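## Task

Pull the cap off the marker, then draw only the numeral 9 on the whiteboard, oriented so its top faces the whiteboard's long side that is farthest from the robot; no other marks.

## Robot and tools

Robot: two arms, left_arm and right_arm, each with six joints and a two-finger gripper. Loose objects may occasionally get a brief external shove. Nothing may leave the table, and the arms must not strike or squeeze each other hard. Drops, slips, slams and forceful pushes are also to be avoided.

Frame: a single world frame for everything. Origin sits on the tabletop midway between the arms, +x points forward over the table, +z up, and left_arm is on the +y side (the names say nothing about image sides). Each result's state line gives, per arm, end_effector_position (metres) and end_effector_quat_wxyz. That point lies between the finger pads, roughly 1 cm short of the fingertips; the fingers extend along the gripper's +z and close along its y. Reported hand positions can be off, more so when reaching far. Arm bases may be tilted; any mounting plates and the metal frame behind them are fixed obstacles.

Joint order, used in every row and every per-joint list: shoulder, elbow, waist, wrist pitch, wrist yaw, wrist roll.

Row layout: one flat list covering both arms, 14 numbers, each in [-1, 1]: left_arm's 6 joint values then its opening, then right_arm's 6 joint values then its opening. Joint values are offsets (not poses), scaled so 1.0 equals 1.202 rad for waist, 1.258 shoulder, 1.238 elbow, 2.073 wrist pitch, 2.022 wrist yaw and wrist roll. Opening is absolute: +1 fully open, -1 closed. Optionally append 12 stiffness factors (0 to 1), left_arm's six then right_arm's six in joint order; each multiplies that joint's position gain and persists until replaced.

Stated joint ranges (rad): waist -2.618 to 3.054, shoulder 0.000 to 3.142, elbow 0.000 to 3.142, wrist pitch -1.571 to 1.571, wrist yaw -1.571 to 1.571, wrist roll -2.094 to 2.094. True ends may differ by up to 0.036 rad. An action that pushes a joint more than 0.036 rad outside its range is rejected for both arms; a malformed action, or a first action failing this check, rejects the whole call. A joint clipped at its end yields the line "joint sent to its limit"; absence of that line proves nothing.

Tools:
- execute_actions(actions): a list of actions; each action is a table of up to 15 rows, one row per 1/30 s control step, and a short table repeats its final row to fill 15 steps. Offsets in every row of an action are relative to the joint angles at that action's start (for the first action, the last reported angles), not to the previous row. An empty list simply returns state and images.
- move(target, speed, blocking): target is one row as above, offsets counted from the Joint positions in the latest result that printed them. All joints follow paths finishing together, so hands trace curves; duration is clamped to 0.5-10 s. speed (rad/s, 0.01 to 2, default 0.5) caps the joint with the longest travel. Finger values are sent immediately. Paths ignore obstacles and the other arm; faster or deeper contact means harder impact. blocking=false returns after 0.5 s while motion continues; then only wait or stop are accepted until a result shows the move finished. The result adds a move: line with the ending (done, off_target, moving, held, fault), limits=held or limits=none, and each arm's joint farthest from target.
- wait(seconds): 0 to 10; arms keep their last command; returns early if a running move ends.
- stop(): brakes a running move; needs stopping distance; fingers continue.
- zoom_image(camera, region): region [x0, y0, x1, y1] in pixels, origin top-left, at most 504 by 504.
- finished_scene(scene): ends the current scene (pass its number) irreversibly; the goal must already be achieved and stable. Replying with no tool call ends everything.

Cameras (each 504x504): cam_head_left, cam_head_right, cam_high, cam_low, cam_left_wrist, cam_right_wrist. OpenCV-style calibration is provided per camera (K, distortion D, T_world_to_cam mapping world to camera coordinates); it is approximate, and wrist camera poses derive from joint readings.

Reading results: Joint positions and Joint velocities give per-arm joint values (rad, rad/s) plus finger gap (m; 0.094 fully open). Joint targets are the angles currently being driven toward. grip_measured is the opening on the command scale, possibly off by about 1 mm per gripper. Step readings list joint angles at some steps; HELD with an arm label means that arm's row was partly held back. "joint command not followed" means a clearance check altered targets. FAULT lines mean an arm stopped. Torques include offsets and noise.

Motion limits: per step, a joint target may lead its measured angle by at most 0.202 rad (waist), 0.258 (shoulder), 0.238 (elbow), 0.573 (wrist pitch), 0.522 (wrist yaw, roll); if targets would move the gripper beyond 70 mm from its measured spot they are scaled back. Big offsets therefore need several actions; resend any unfinished remainder.

Holding pose: with zero offsets an arm can slowly sag. In a reply's first call send offsets back to the desired angles, then zeros, increasing the correction if a joint stays short.

Gripping: command roughly 0.03 below grip_measured for a firm hold, less for lighter. Pad force tops out near 50-62 N, lower on very thin parts.

Heat: holding loads warms motors. MOTOR HOT appears at 75 °C; at 90 °C that arm halts for 10 s; at 100 °C it goes limp and falls. Stops cost time.

The robot keeps holding its last command while you compose a reply.

Each tool is called after ">>>" as name(argument=value, ...) on one line, values as JSON.

## Session

>>> execute_actions(actions=[])

Scene clock: 0.00 s.
left_arm: end_effector_position=(+0.3832, +0.4312, +0.1864) grip_measured=+1.000 end_effector_quat_wxyz=(+0.365, -0.014, +0.931, +0.001) | right_arm: end_effector_position=(+0.6256, -0.3029, +0.3402) grip_measured=+1.000 end_effector_quat_wxyz=(-0.570, +0.643, -0.418, +0.294)
Joint names: [shoulder, elbow, waist, wrist pitch, wrist yaw, wrist roll]
Joint positions: left_arm=[1.533 0.537 0.501 0.449 0.225 0.518 0.094] | right_arm=[ 1.849  1.284 -0.435  0.506 -0.729 -1.913  0.094]
Joint velocities: left_arm=[-0.002  0.007  0.007 -0.051 -0.051 -0.037  0.   ] | right_arm=[ 0.012  0.002 -0.007 -0.037 -0.081  0.081  0.   ]
Joint torques (N m, as the arm reports them, + toward a larger angle): no reading
Motor temperatures (°C, as the motors report them): left_arm=[24 26 22 23 24 26] | right_arm=[24 23 26 26 23 25]
Joint targets: left_arm=[1.530 0.540 0.499 0.443 0.231 0.519] | right_arm=[1.836 1.293 -0.430 0.503 -0.739 -1.903]
Joint stiffness scale: left_arm=[1. 1. 1. 1. 1. 1.] | right_arm=[1. 1. 1. 1. 1. 1.]

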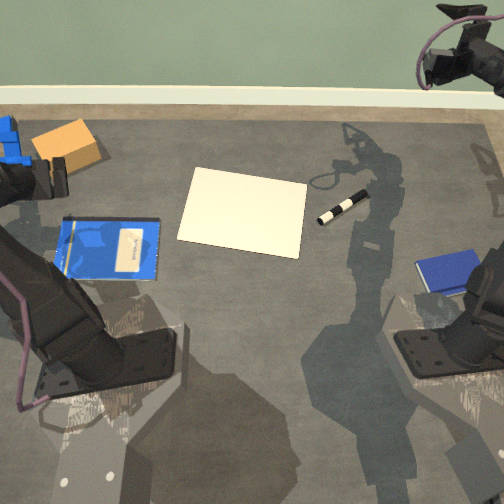

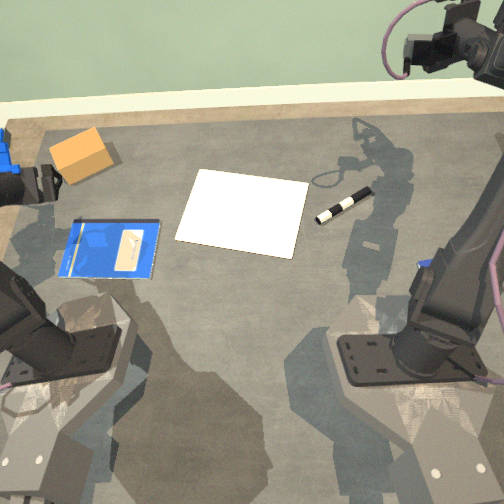

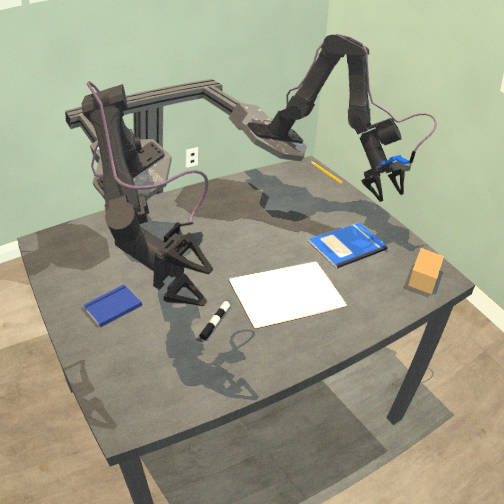

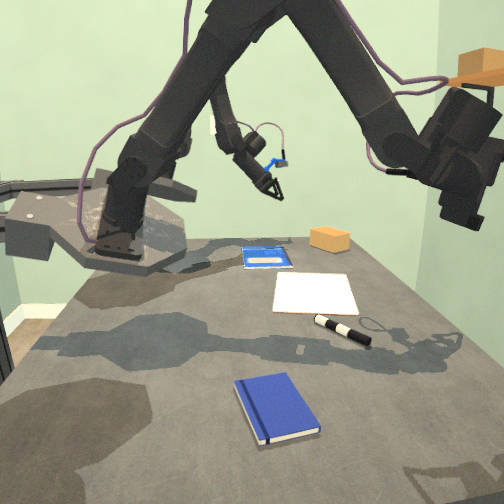

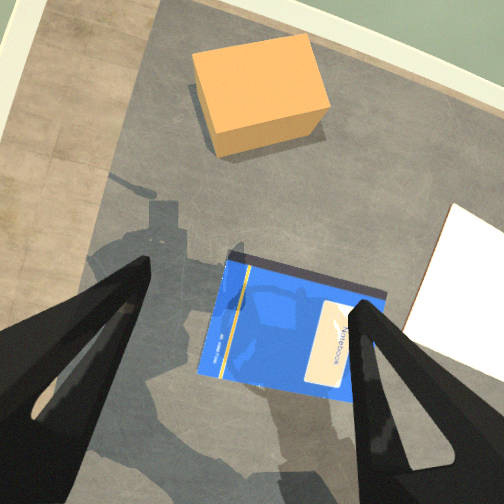

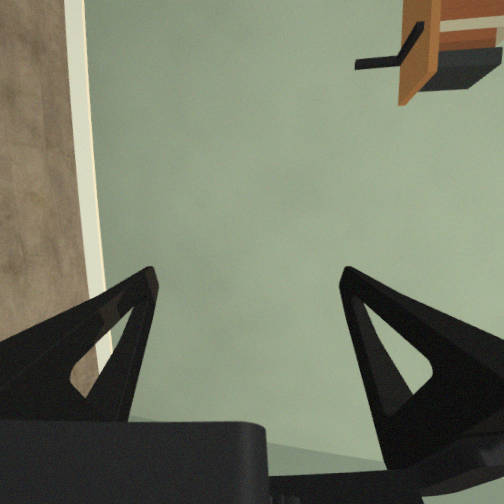

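>>> zoom_image(camera="cam_head_left", region=[160, 150, 400, 280])

>>> zoom_image(camera="cam_high", region=[170, 280, 270, 360])

Region (160, 150, 400, 280) of cam_head_left's 504x504 image, scaled by 2.100, with more detail than that image has; it fills the top 273 rows of this view, and the rest is white.

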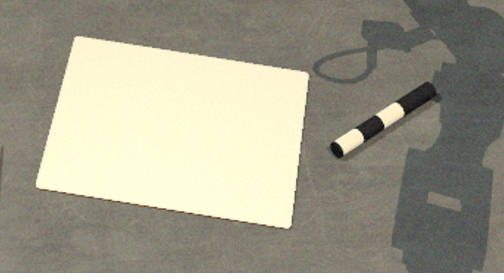

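Region (170, 280, 270, 360) of cam_high's 504x504 image, scaled by 5.040, with more detail than that image has; it fills the top 403 rows of this view, and the rest is white.

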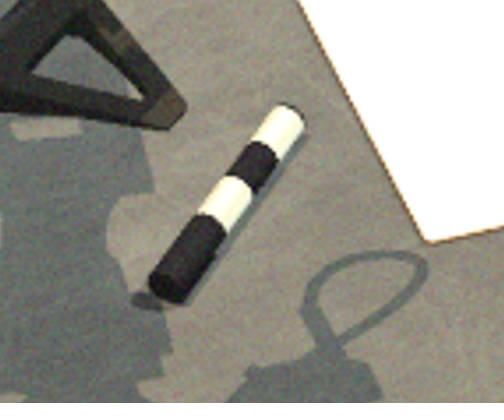

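>>> move(target=[0,0,-0.25,0,0,0,1, 0,0,0.25,0,0,0,1], speed=0.6)

>>> move(target=[0.2,0,0,0,0,0,1, 0.2,0,0,0,0,0,1], speed=0.6)

>>> move(target=[0,0.2,0,0,0,0,1, 0,-0.2,0,0,0,0,1], speed=0.6)

>>> move(target=[0,0,0,0.15,0,0,1, 0,0,0,0.15,0,0,1], speed=0.6)

>>> move(target=[0,0,0,0,-0.15,0,1, 0,0,0,0,0.3,0,1], speed=0.6)

>>> move(target=[0,0,0,0,0,-0.2,1, 0,0,0,0,0,0.4,1], speed=0.6)

Scene clock: 3.93 s.
left_arm: end_effector_position=(+0.4205, +0.3236, +0.2164) grip_measured=+1.000 end_effector_quat_wxyz=(+0.406, +0.097, +0.905, -0.079) | right_arm: end_effector_position=(+0.6160, -0.1498, +0.3904) grip_measured=+1.000 end_effector_quat_wxyz=(-0.647, +0.656, -0.317, +0.225)
Joint names: [shoulder, elbow, waist, wrist pitch, wrist yaw, wrist roll]
Joint positions: left_arm=[1.533 0.537 0.207 0.449 0.22  0.518 0.094] | right_arm=[ 1.849  1.284 -0.137  0.506 -0.721 -1.917  0.094]
Joint velocities: left_arm=[ 0.007  0.007 -0.012 -0.081 -0.007 -0.022  0.   ] | right_arm=[-0.002 -0.017  0.022  0.051 -0.037 -0.095  0.   ]
Joint torques (N m, as the arm reports them, + toward a larger angle): left_arm=[-5.79  4.73 -2.1   1.53  0.37  0.03] | right_arm=[-11.65   6.78   3.27   1.39  -0.38   0.08]
Motor temperatures (°C, as the motors report them): left_arm=[24 26 22 23 24 26] | right_arm=[25 24 26 26 23 25]
Joint targets: left_arm=[1.533 0.537 0.201 0.449 0.225 0.518] | right_arm=[1.849 1.284 -0.135 0.506 -0.729 -1.913]
Joint stiffness scale: left_arm=[1. 1. 1. 1. 1. 1.] | right_arm=[1. 1. 1. 1. 1. 1.]
move: done; limits=none; left_arm: farthest joint: the waist, 0.006 radians from its target (0.301 radians at the start); right_arm: farthest joint: the wrist yaw, 0.008 radians from its target (0.000 radians at the start)
camera_calibration (this result's frames):
cam_left_wrist: T_world_to_cam=[[-0.0481461, -0.980263, 0.191746, 0.295996], [-0.995999, 0.0326479, -0.0831827, 0.448622], [0.0752808, -0.194984, -0.977913, 0.344332], [0, 0, 0, 1]] pos_world=[0.435157, 0.342646, 0.317288]
cam_right_wrist: T_world_to_cam=[[0.0968683, -0.0306246, 0.994826, -0.450495], [0.134395, -0.98997, -0.0435615, -0.196711], [0.986182, 0.13792, -0.0917809, -0.442693], [0, 0, 0, 1]] pos_world=[0.506652, -0.147478, 0.398965]

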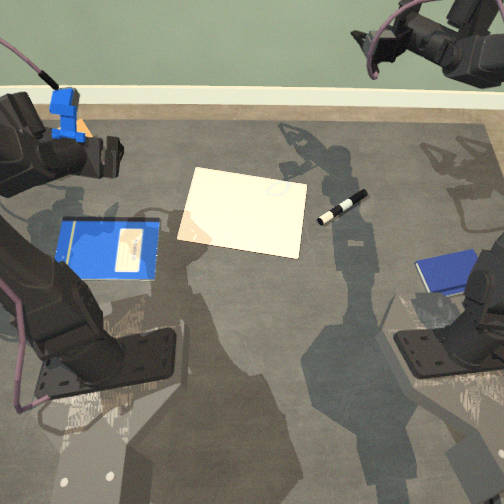

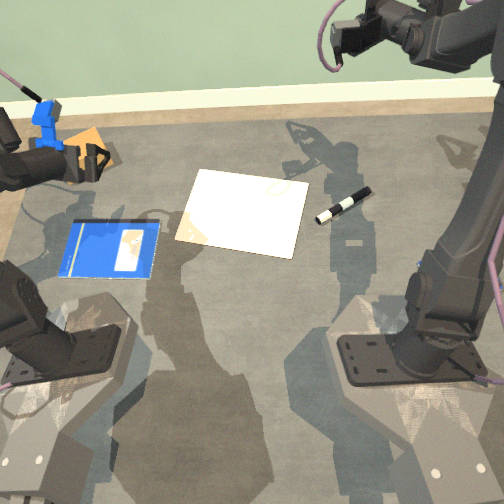

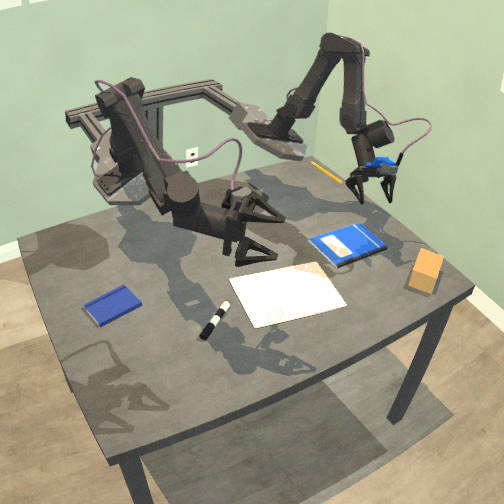

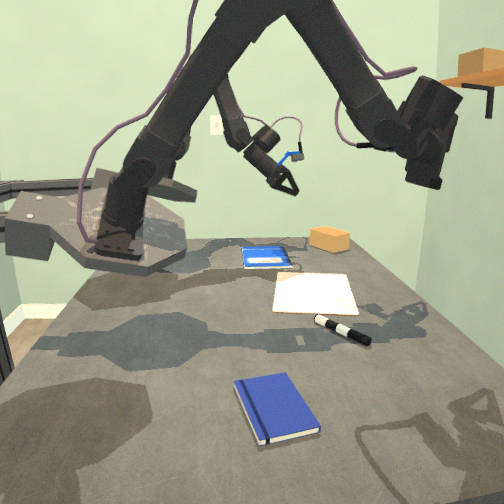

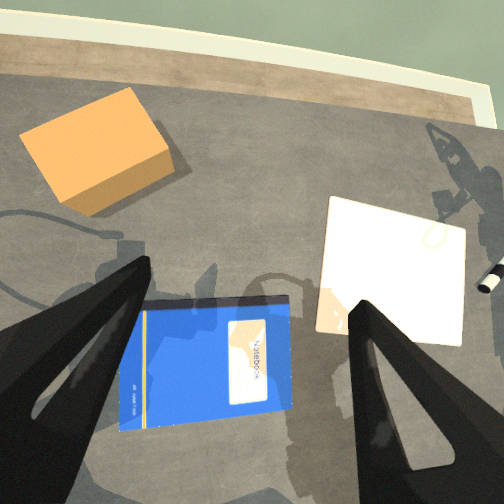

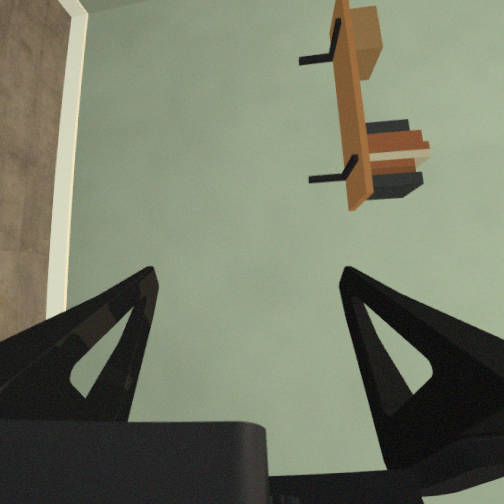

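Scene clock: 4.90 s.
left_arm: end_effector_position=(+0.3808, +0.2896, +0.1390) grip_measured=+1.000 end_effector_quat_wxyz=(+0.302, +0.104, +0.938, -0.131) | right_arm: end_effector_position=(+0.5976, -0.1090, +0.2530) grip_measured=+1.000 end_effector_quat_wxyz=(-0.606, +0.693, -0.372, +0.118)
Joint names: [shoulder, elbow, waist, wrist pitch, wrist yaw, wrist roll]
Joint positions: left_arm=[1.778 0.537 0.207 0.452 0.218 0.518 0.094] | right_arm=[ 2.116  1.284 -0.137  0.504 -0.71  -1.922  0.094]
Joint velocities: left_arm=[-0.002 -0.007 -0.012 -0.051 -0.022 -0.007  0.   ] | right_arm=[ 0.002 -0.002 -0.007  0.007 -0.051  0.022  0.   ]
Joint torques (N m, as the arm reports them, + toward a larger angle): left_arm=[-5.92  3.15 -1.72  1.15  0.38  0.03] | right_arm=[-13.56   5.55   3.43   1.27  -0.49   0.07]
Motor temperatures (°C, as the motors report them): left_arm=[24 26 22 23 24 26] | right_arm=[26 24 26 27 23 25]
Joint targets: left_arm=[1.784 0.537 0.207 0.449 0.220 0.518] | right_arm=[2.101 1.284 -0.137 0.506 -0.721 -1.917]
Joint stiffness scale: left_arm=[1. 1. 1. 1. 1. 1.] | right_arm=[1. 1. 1. 1. 1. 1.]
move: done; limits=none; left_arm: farthest joint: the shoulder, 0.007 radians from its target (0.252 radians at the start); right_arm: farthest joint: the shoulder, 0.015 radians from its target (0.251 radians at the start)
camera_calibration (this result's frames):
cam_left_wrist: T_world_to_cam=[[-0.0599441, -0.962084, 0.266085, 0.264461], [-0.985659, 0.0991742, 0.136533, 0.349911], [-0.157745, -0.254085, -0.954231, 0.367539], [0, 0, 0, 1]] pos_world=[0.418723, 0.313118, 0.232574]
cam_right_wrist: T_world_to_cam=[[0.34691, -0.00777018, 0.937866, -0.443269], [0.188846, -0.978907, -0.0779631, -0.182525], [0.91869, 0.204159, -0.338125, -0.33293], [0, 0, 0, 1]] pos_world=[0.494103, -0.114148, 0.288925]

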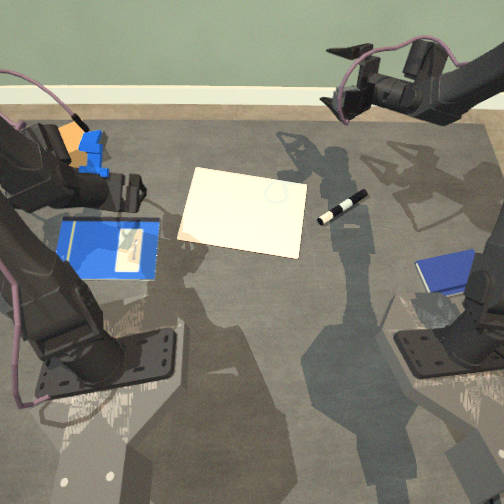

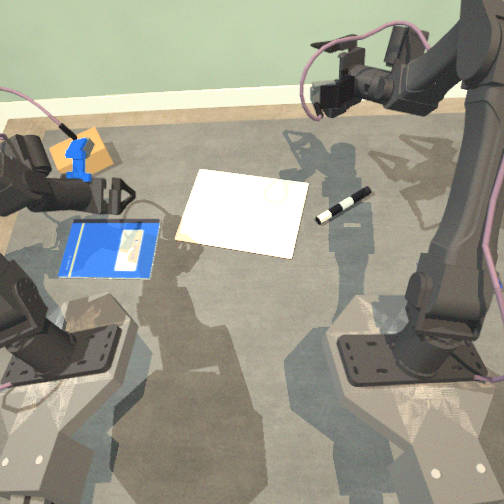

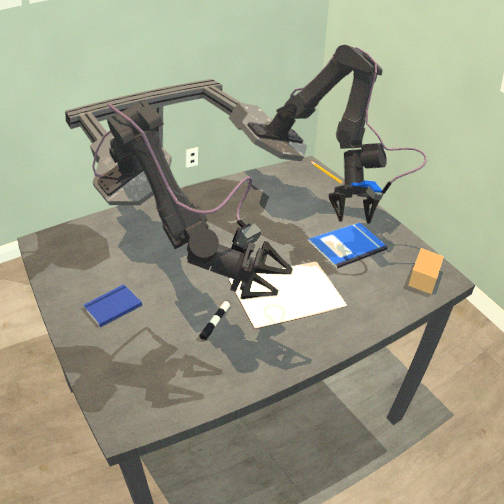

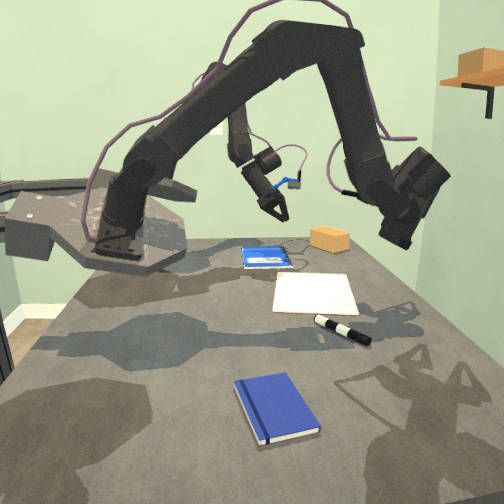

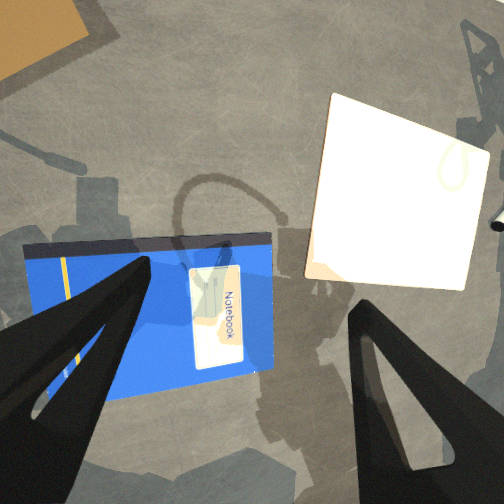

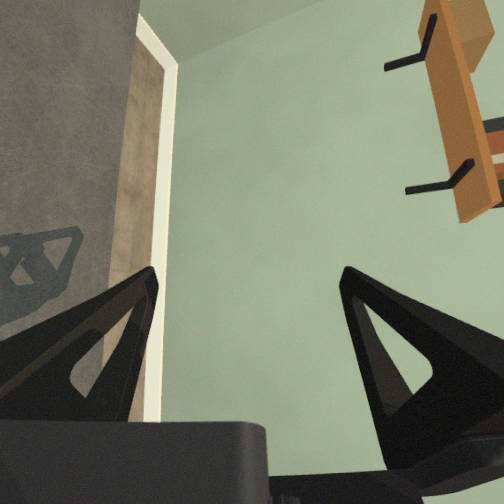

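Scene clock: 5.80 s.
left_arm: end_effector_position=(+0.4782, +0.3335, +0.1912) grip_measured=+1.000 end_effector_quat_wxyz=(+0.407, +0.097, +0.905, -0.076) | right_arm: end_effector_position=(+0.5132, -0.0899, +0.1865) grip_measured=+1.000 end_effector_quat_wxyz=(-0.560, +0.716, -0.417, +0.020)
Joint names: [shoulder, elbow, waist, wrist pitch, wrist yaw, wrist roll]
Joint positions: left_arm=[1.778 0.773 0.207 0.463 0.217 0.518 0.094] | right_arm=[ 2.116  1.043 -0.137  0.504 -0.699 -1.926  0.094]
Joint velocities: left_arm=[ 0.002  0.002  0.007  0.066  0.007 -0.081  0.   ] | right_arm=[-0.017 -0.012 -0.007 -0.022 -0.051  0.051  0.   ]
Joint torques (N m, as the arm reports them, + toward a larger angle): left_arm=[-7.78  5.41 -2.    1.43  0.37  0.03] | right_arm=[-10.93   3.54   3.25   1.06  -0.58   0.05]
Motor temperatures (°C, as the motors report them): left_arm=[25 26 22 23 24 26] | right_arm=[26 24 26 27 23 25]
Joint targets: left_arm=[1.778 0.785 0.207 0.452 0.219 0.518] | right_arm=[2.116 1.037 -0.137 0.504 -0.710 -1.922]
Joint stiffness scale: left_arm=[1. 1. 1. 1. 1. 1.] | right_arm=[1. 1. 1. 1. 1. 1.]
move: done; limits=none; left_arm: farthest joint: the elbow, 0.011 radians from its target (0.247 radians at the start); right_arm: farthest joint: the wrist yaw, 0.011 radians from its target (0.000 radians at the start)
camera_calibration (this result's frames):
cam_left_wrist: T_world_to_cam=[[-0.0456422, -0.98104, 0.188354, 0.312994], [-0.995838, 0.0297941, -0.0861308, 0.50504], [0.0788859, -0.191501, -0.978317, 0.314389], [0, 0, 0, 1]] pos_world=[0.492423, 0.352218, 0.292118]
cam_right_wrist: T_world_to_cam=[[0.551264, 0.0288787, 0.833831, -0.433669], [0.228474, -0.966424, -0.117578, -0.164921], [0.802439, 0.255325, -0.539352, -0.179902], [0, 0, 0, 1]] pos_world=[0.421107, -0.100926, 0.245185]

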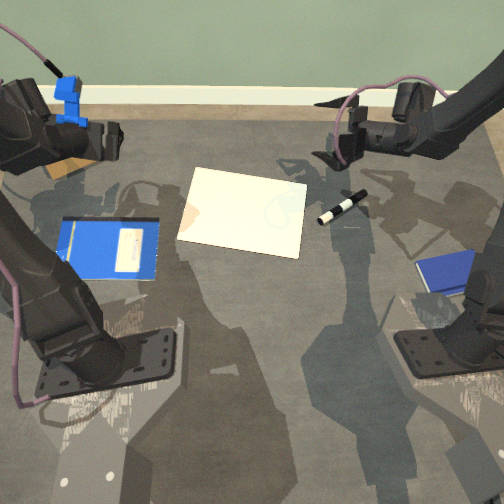

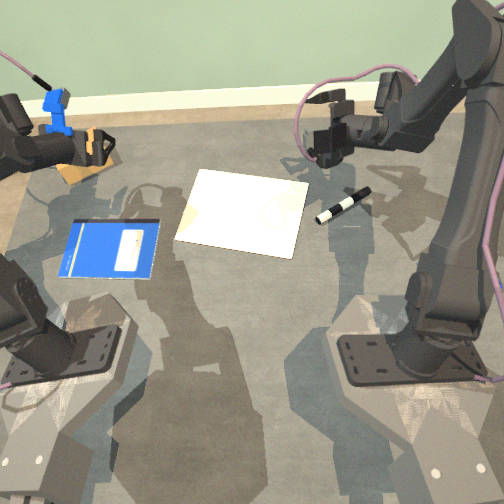

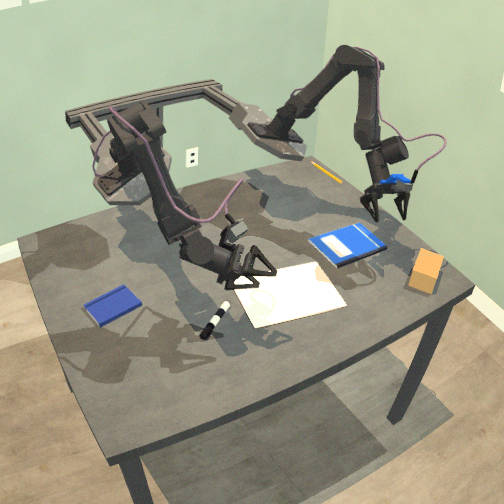

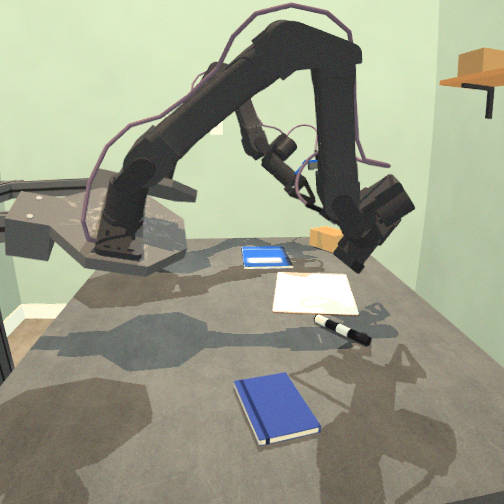

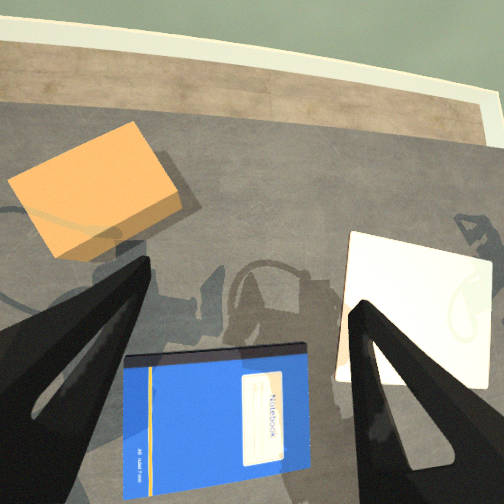

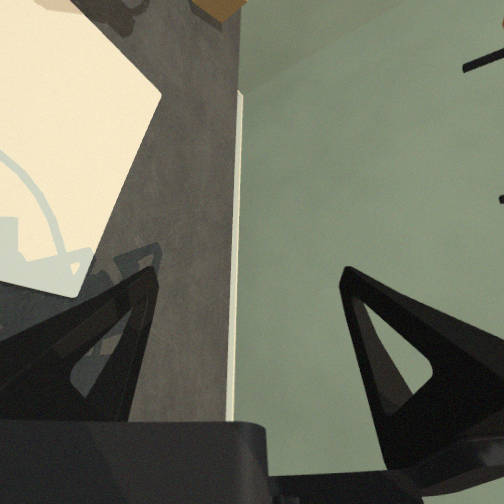

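Scene clock: 7.10 s.
left_arm: end_effector_position=(+0.5208, +0.3621, +0.2456) grip_measured=+1.000 end_effector_quat_wxyz=(+0.530, +0.085, +0.844, -0.007) | right_arm: end_effector_position=(+0.5556, -0.1051, +0.2307) grip_measured=+1.000 end_effector_quat_wxyz=(-0.609, +0.687, -0.364, +0.153)
Joint names: [shoulder, elbow, waist, wrist pitch, wrist yaw, wrist roll]
Joint positions: left_arm=[1.778 0.773 0.207 0.771 0.217 0.518 0.094] | right_arm=[ 2.116  1.043 -0.137  0.809 -0.689 -1.93   0.094]
Joint velocities: left_arm=[-0.002  0.002 -0.002 -0.066 -0.022 -0.007  0.   ] | right_arm=[-0.002  0.022  0.002 -0.081 -0.022 -0.022  0.   ]
Joint torques (N m, as the arm reports them, + toward a larger angle): left_arm=[-7.94  4.93 -2.03  1.94  0.31  0.04] | right_arm=[-11.19   4.33   3.25   1.37  -0.47   0.06]
Motor temperatures (°C, as the motors report them): left_arm=[25 26 22 24 24 26] | right_arm=[26 24 26 27 23 25]
Joint targets: left_arm=[1.778 0.773 0.207 0.774 0.217 0.518] | right_arm=[2.116 1.043 -0.137 0.815 -0.699 -1.926]
Joint stiffness scale: left_arm=[1. 1. 1. 1. 1. 1.] | right_arm=[1. 1. 1. 1. 1. 1.]
move: done; limits=none; left_arm: farthest joint: the wrist pitch, 0.003 radians from its target (0.311 radians at the start); right_arm: farthest joint: the wrist yaw, 0.010 radians from its target (0.000 radians at the start)
camera_calibration (this result's frames):
cam_left_wrist: T_world_to_cam=[[-0.00272535, -0.995101, 0.0988236, 0.337464], [-0.931594, -0.0333952, -0.361963, 0.608525], [0.36349, -0.09305, -0.926939, 0.173305], [0, 0, 0, 1]] pos_world=[0.504823, 0.372258, 0.347557]
cam_right_wrist: T_world_to_cam=[[0.288238, -0.00232797, 0.957556, -0.379139], [0.159456, -0.985918, -0.0503955, -0.163234], [0.944189, 0.167214, -0.283808, -0.333215], [0, 0, 0, 1]] pos_world=[0.449929, -0.106099, 0.260251]

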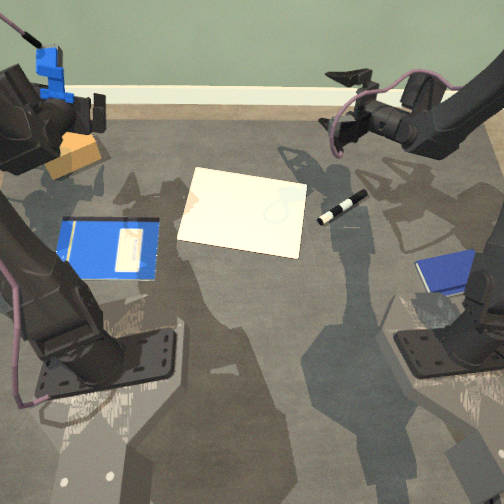

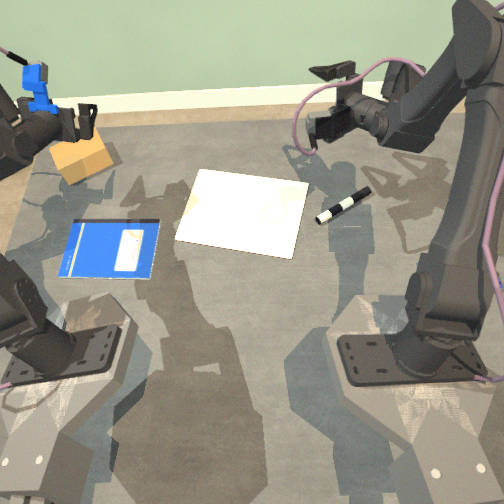

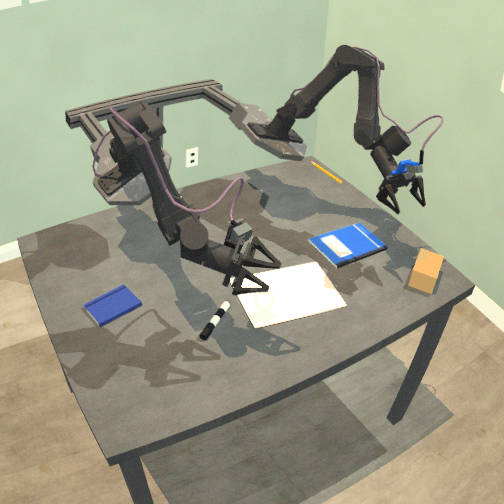

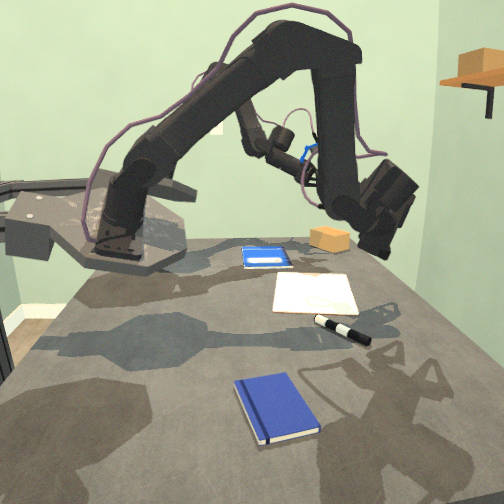

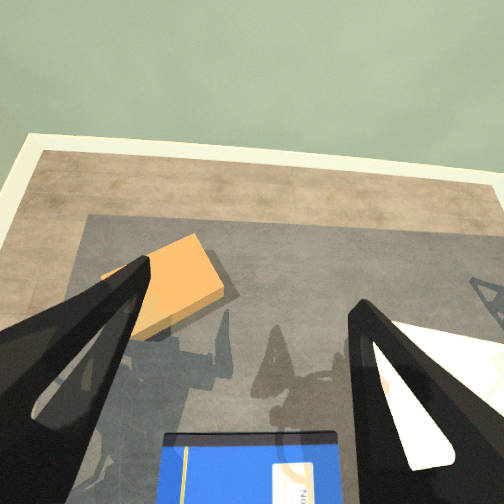

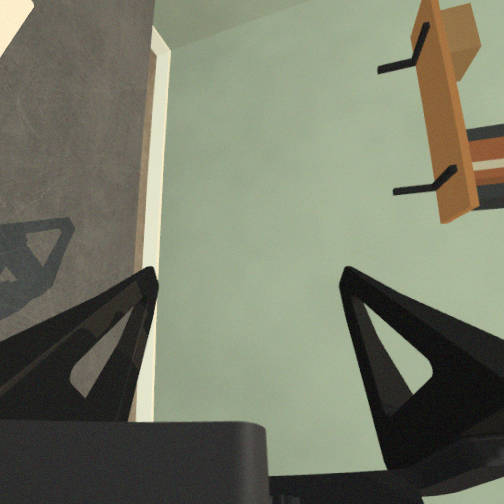

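Scene clock: 8.90 s.
left_arm: end_effector_position=(+0.5095, +0.4117, +0.2293) grip_measured=+1.000 end_effector_quat_wxyz=(+0.472, +0.016, +0.875, +0.109) | right_arm: end_effector_position=(+0.5891, -0.1940, +0.1809) grip_measured=+1.000 end_effector_quat_wxyz=(-0.405, +0.678, -0.534, +0.301)
Joint names: [shoulder, elbow, waist, wrist pitch, wrist yaw, wrist roll]
Joint positions: left_arm=[ 1.778  0.773  0.207  0.771 -0.084  0.518  0.094] | right_arm=[ 2.116  1.043 -0.137  0.809 -0.077 -1.934  0.094]
Joint velocities: left_arm=[-0.012 -0.012  0.002 -0.022  0.022 -0.066  0.   ] | right_arm=[ 0.002  0.007  0.002 -0.051  0.007  0.037  0.   ]
Joint torques (N m, as the arm reports them, + toward a larger angle): left_arm=[-7.94  4.91 -1.95  1.88  0.18  0.02] | right_arm=[-11.29   4.48   3.17   1.42  -0.24   0.07]
Motor temperatures (°C, as the motors report them): left_arm=[25 26 22 24 24 26] | right_arm=[27 24 26 27 23 25]
Joint targets: left_arm=[1.778 0.773 0.207 0.771 -0.087 0.518] | right_arm=[2.116 1.043 -0.137 0.809 -0.082 -1.930]
Joint stiffness scale: left_arm=[1. 1. 1. 1. 1. 1.] | right_arm=[1. 1. 1. 1. 1. 1.]
move: done; limits=none; left_arm: farthest joint: the wrist yaw, 0.002 radians from its target (0.303 radians at the start); right_arm: farthest joint: the wrist yaw, 0.005 radians from its target (0.606 radians at the start)
camera_calibration (this result's frames):
cam_left_wrist: T_world_to_cam=[[0.243362, -0.968809, -0.0467325, 0.28559], [-0.935666, -0.221796, -0.274475, 0.653322], [0.255548, 0.110523, -0.960458, 0.145775], [0, 0, 0, 1]] pos_world=[0.504537, 0.405475, 0.332678]
cam_right_wrist: T_world_to_cam=[[0.461064, 0.121503, 0.879009, -0.404898], [-0.303268, -0.909359, 0.284771, -0.0320034], [0.833936, -0.397873, -0.382425, -0.390942], [0, 0, 0, 1]] pos_world=[0.502998, -0.135451, 0.215517]

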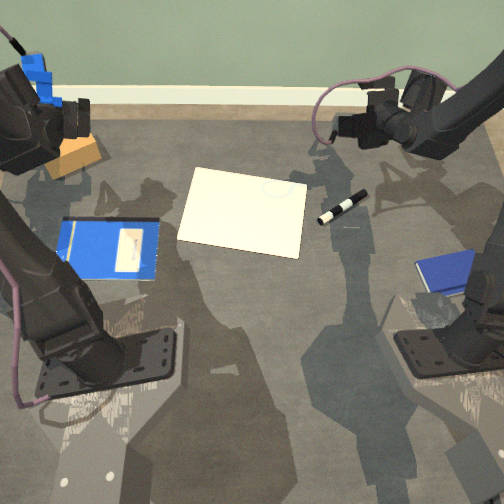

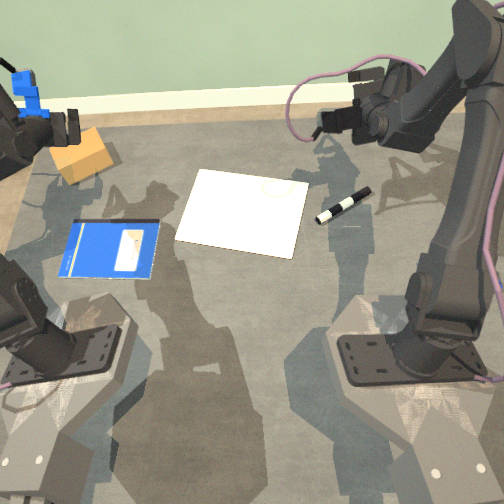

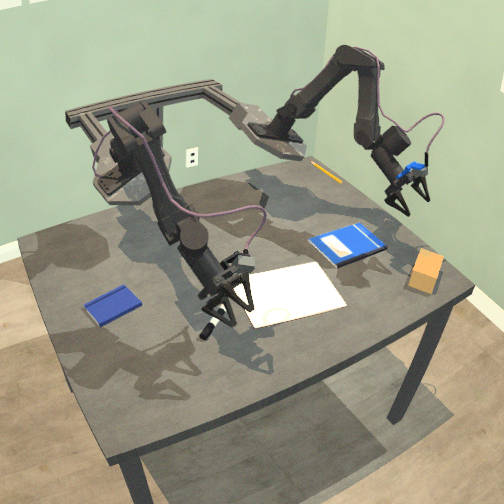

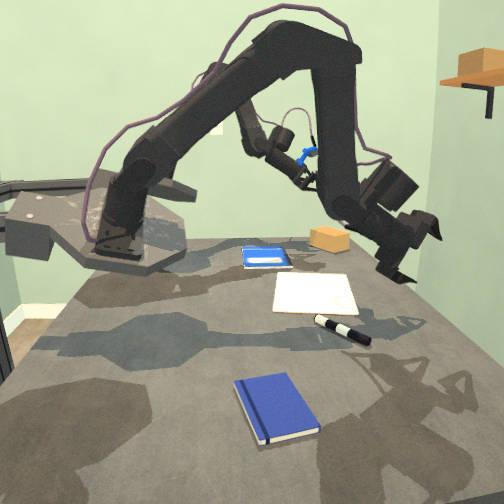

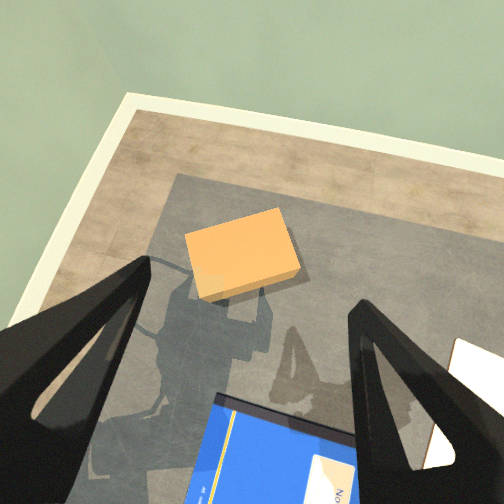

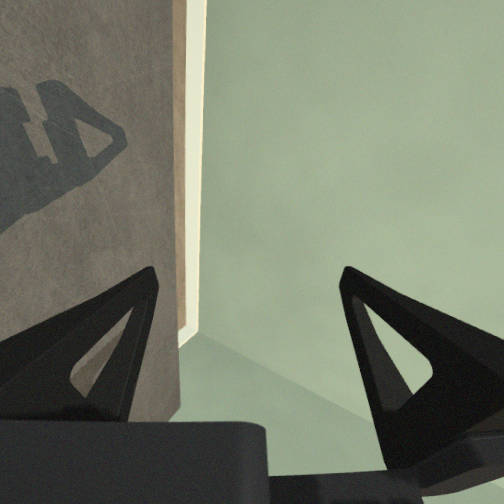

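Scene clock: 11.10 s.
left_arm: end_effector_position=(+0.5095, +0.4117, +0.2293) grip_measured=+1.000 end_effector_quat_wxyz=(+0.485, -0.158, +0.860, +0.013) | right_arm: end_effector_position=(+0.5891, -0.1949, +0.1806) grip_measured=+1.000 end_effector_quat_wxyz=(+0.489, -0.417, +0.756, -0.123)
Joint names: [shoulder, elbow, waist, wrist pitch, wrist yaw, wrist roll]
Joint positions: left_arm=[ 1.778  0.773  0.207  0.771 -0.084  0.118  0.094] | right_arm=[ 2.116  1.043 -0.137  0.809 -0.072 -1.137  0.094]
Joint velocities: left_arm=[ 0.017 -0.017 -0.017 -0.022 -0.007 -0.051  0.   ] | right_arm=[-0.007 -0.007  0.002  0.007  0.022 -0.081  0.   ]
Joint torques (N m, as the arm reports them, + toward a larger angle): left_arm=[-7.98  4.93 -2.02  1.89  0.21  0.  ] | right_arm=[-11.32   4.47   3.14   1.42  -0.27   0.15]
Motor temperatures (°C, as the motors report them): left_arm=[26 26 22 24 24 26] | right_arm=[27 24 26 27 23 25]
Joint targets: left_arm=[1.778 0.773 0.207 0.771 -0.084 0.113] | right_arm=[2.116 1.043 -0.137 0.809 -0.078 -1.125]
Joint stiffness scale: left_arm=[1. 1. 1. 1. 1. 1.] | right_arm=[1. 1. 1. 1. 1. 1.]
move: done; limits=none; left_arm: farthest joint: the wrist roll, 0.005 radians from its target (0.404 radians at the start); right_arm: farthest joint: the wrist roll, 0.012 radians from its target (0.809 radians at the start)
camera_calibration (this result's frames):
cam_left_wrist: T_world_to_cam=[[0.430793, -0.856684, 0.283743, 0.0681428], [-0.841245, -0.495028, -0.21738, 0.704602], [0.326687, -0.145052, -0.933936, 0.208659], [0, 0, 0, 1]] pos_world=[0.495221, 0.437441, 0.328706]
cam_right_wrist: T_world_to_cam=[[0.502512, -0.606775, 0.615879, -0.523395], [-0.639903, -0.740052, -0.206998, 0.287433], [0.581383, -0.290083, -0.760161, -0.153443], [0, 0, 0, 1]] pos_world=[0.536151, -0.149378, 0.265204]

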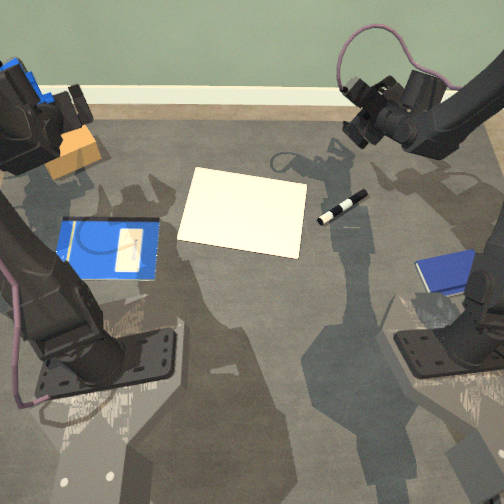

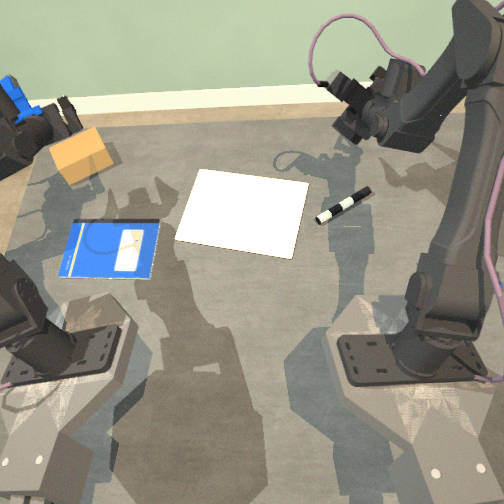

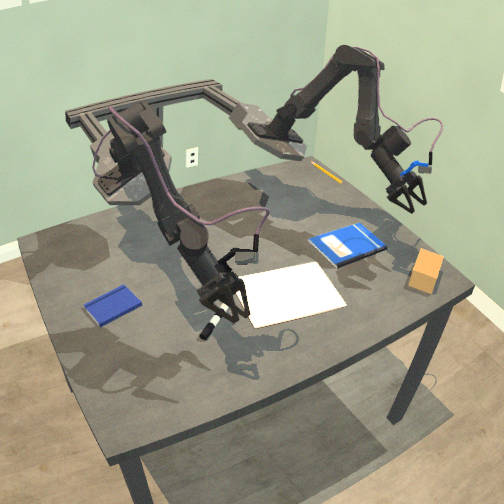

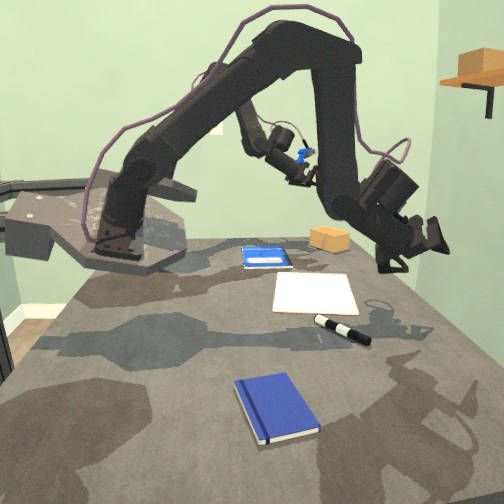

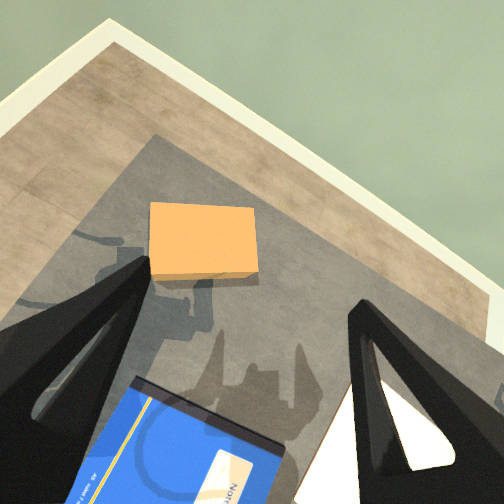

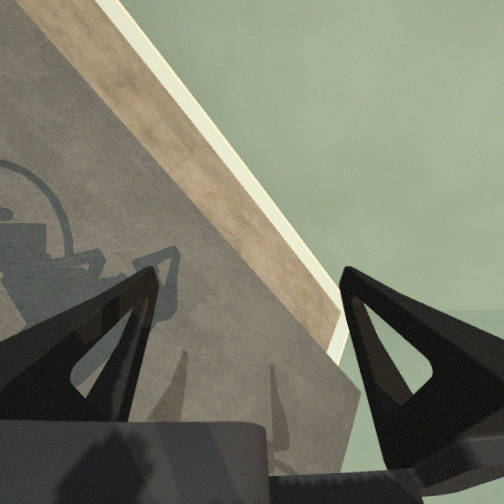

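>>> move(target=[0,0,0,0,0,0,1, 0.005,0.2415,0.046,-0.647,0.188,1.0,1], speed=1.2)

Scene clock: 19.93 s.
left_arm: end_effector_position=(+0.5095, +0.4117, +0.2293) grip_measured=+1.000 end_effector_quat_wxyz=(+0.485, -0.158, +0.860, +0.013) | right_arm: end_effector_position=(+0.4244, -0.2191, +0.0991) grip_measured=+1.000 end_effector_quat_wxyz=(-0.024, +0.402, +0.915, -0.003)
Joint names: [shoulder, elbow, waist, wrist pitch, wrist yaw, wrist roll]
Joint positions: left_arm=[ 1.778  0.773  0.207  0.771 -0.084  0.118  0.094] | right_arm=[ 2.116  1.314 -0.098 -0.525  0.294  0.878  0.094]
Joint velocities: left_arm=[-0.002 -0.007  0.002 -0.022  0.007 -0.007  0.   ] | right_arm=[ 0.002  0.012 -0.002  0.066 -0.051  0.022  0.   ]
Joint torques (N m, as the arm reports them, + toward a larger angle): left_arm=[-7.92  4.94 -1.96  1.88  0.21  0.03] | right_arm=[-10.58   6.74   4.66  -0.04   0.16   0.08]
Motor temperatures (°C, as the motors report them): left_arm=[27 26 22 26 24 26] | right_arm=[28 24 26 28 23 25]
Joint targets: left_arm=[1.778 0.773 0.207 0.771 -0.084 0.118] | right_arm=[2.122 1.342 -0.082 -0.532 0.308 0.885]
Joint stiffness scale: left_arm=[1. 1. 1. 1. 1. 1.] | right_arm=[1. 1. 1. 1. 1. 1.]
move: off_target (right_arm); limits=none; left_arm: farthest joint: the waist, 0.000 radians from its target (0.000 radians at the start); right_arm: farthest joint: the elbow, 0.028 radians from its target (0.299 radians at the start)
camera_calibration (this result's frames):
cam_left_wrist: T_world_to_cam=[[0.430947, -0.856507, 0.284043, 0.0679227], [-0.84113, -0.495267, -0.21728, 0.704619], [0.326779, -0.145281, -0.933868, 0.208691], [0, 0, 0, 1]] pos_world=[0.495209, 0.437469, 0.328697]
cam_right_wrist: T_world_to_cam=[[-0.718772, -0.69414, 0.0391912, 0.151188], [-0.519133, 0.573342, 0.633861, 0.300459], [-0.462458, 0.435256, -0.772453, 0.476493], [0, 0, 0, 1]] pos_world=[0.485005, -0.274717, 0.171694]

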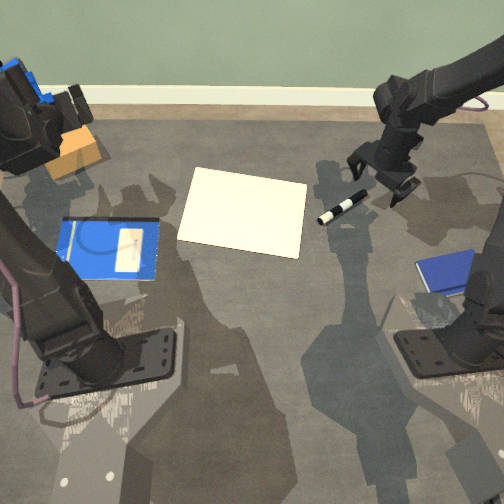

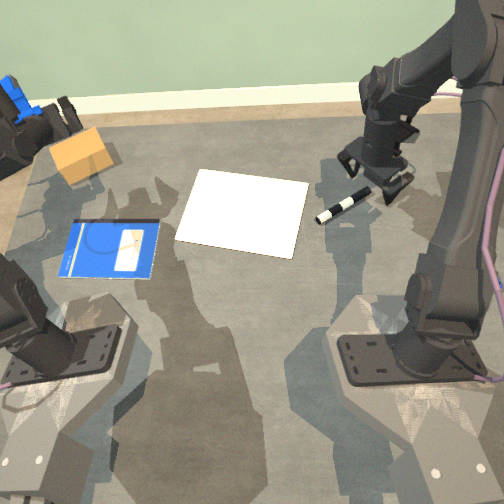

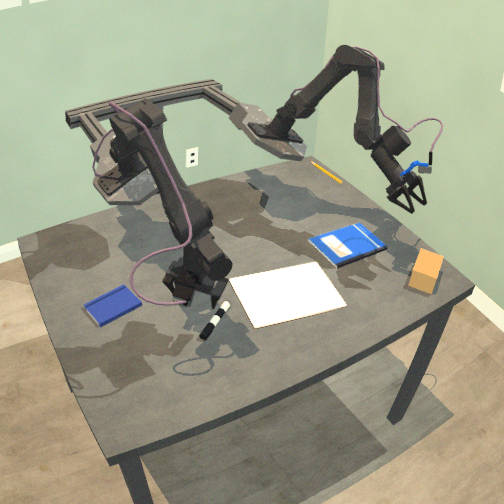

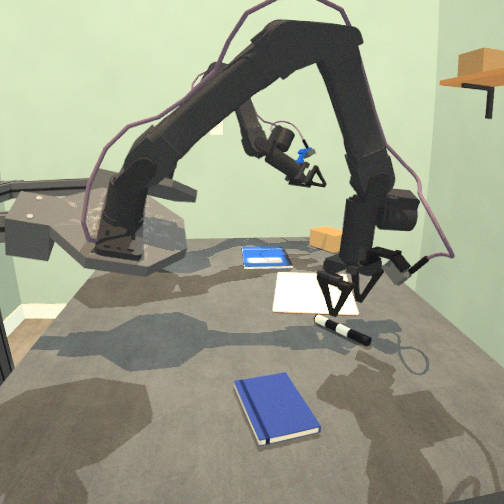

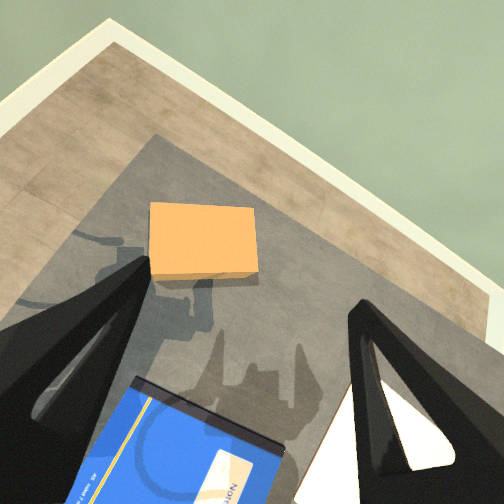

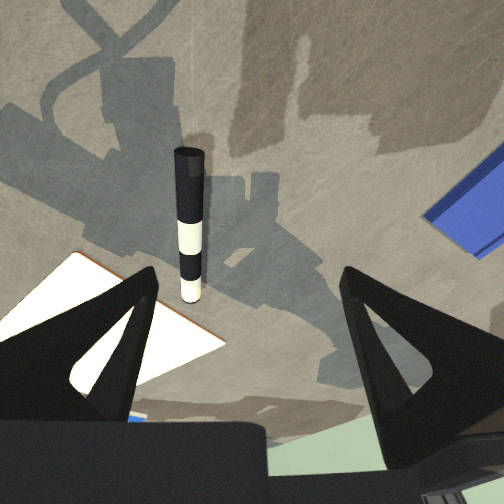

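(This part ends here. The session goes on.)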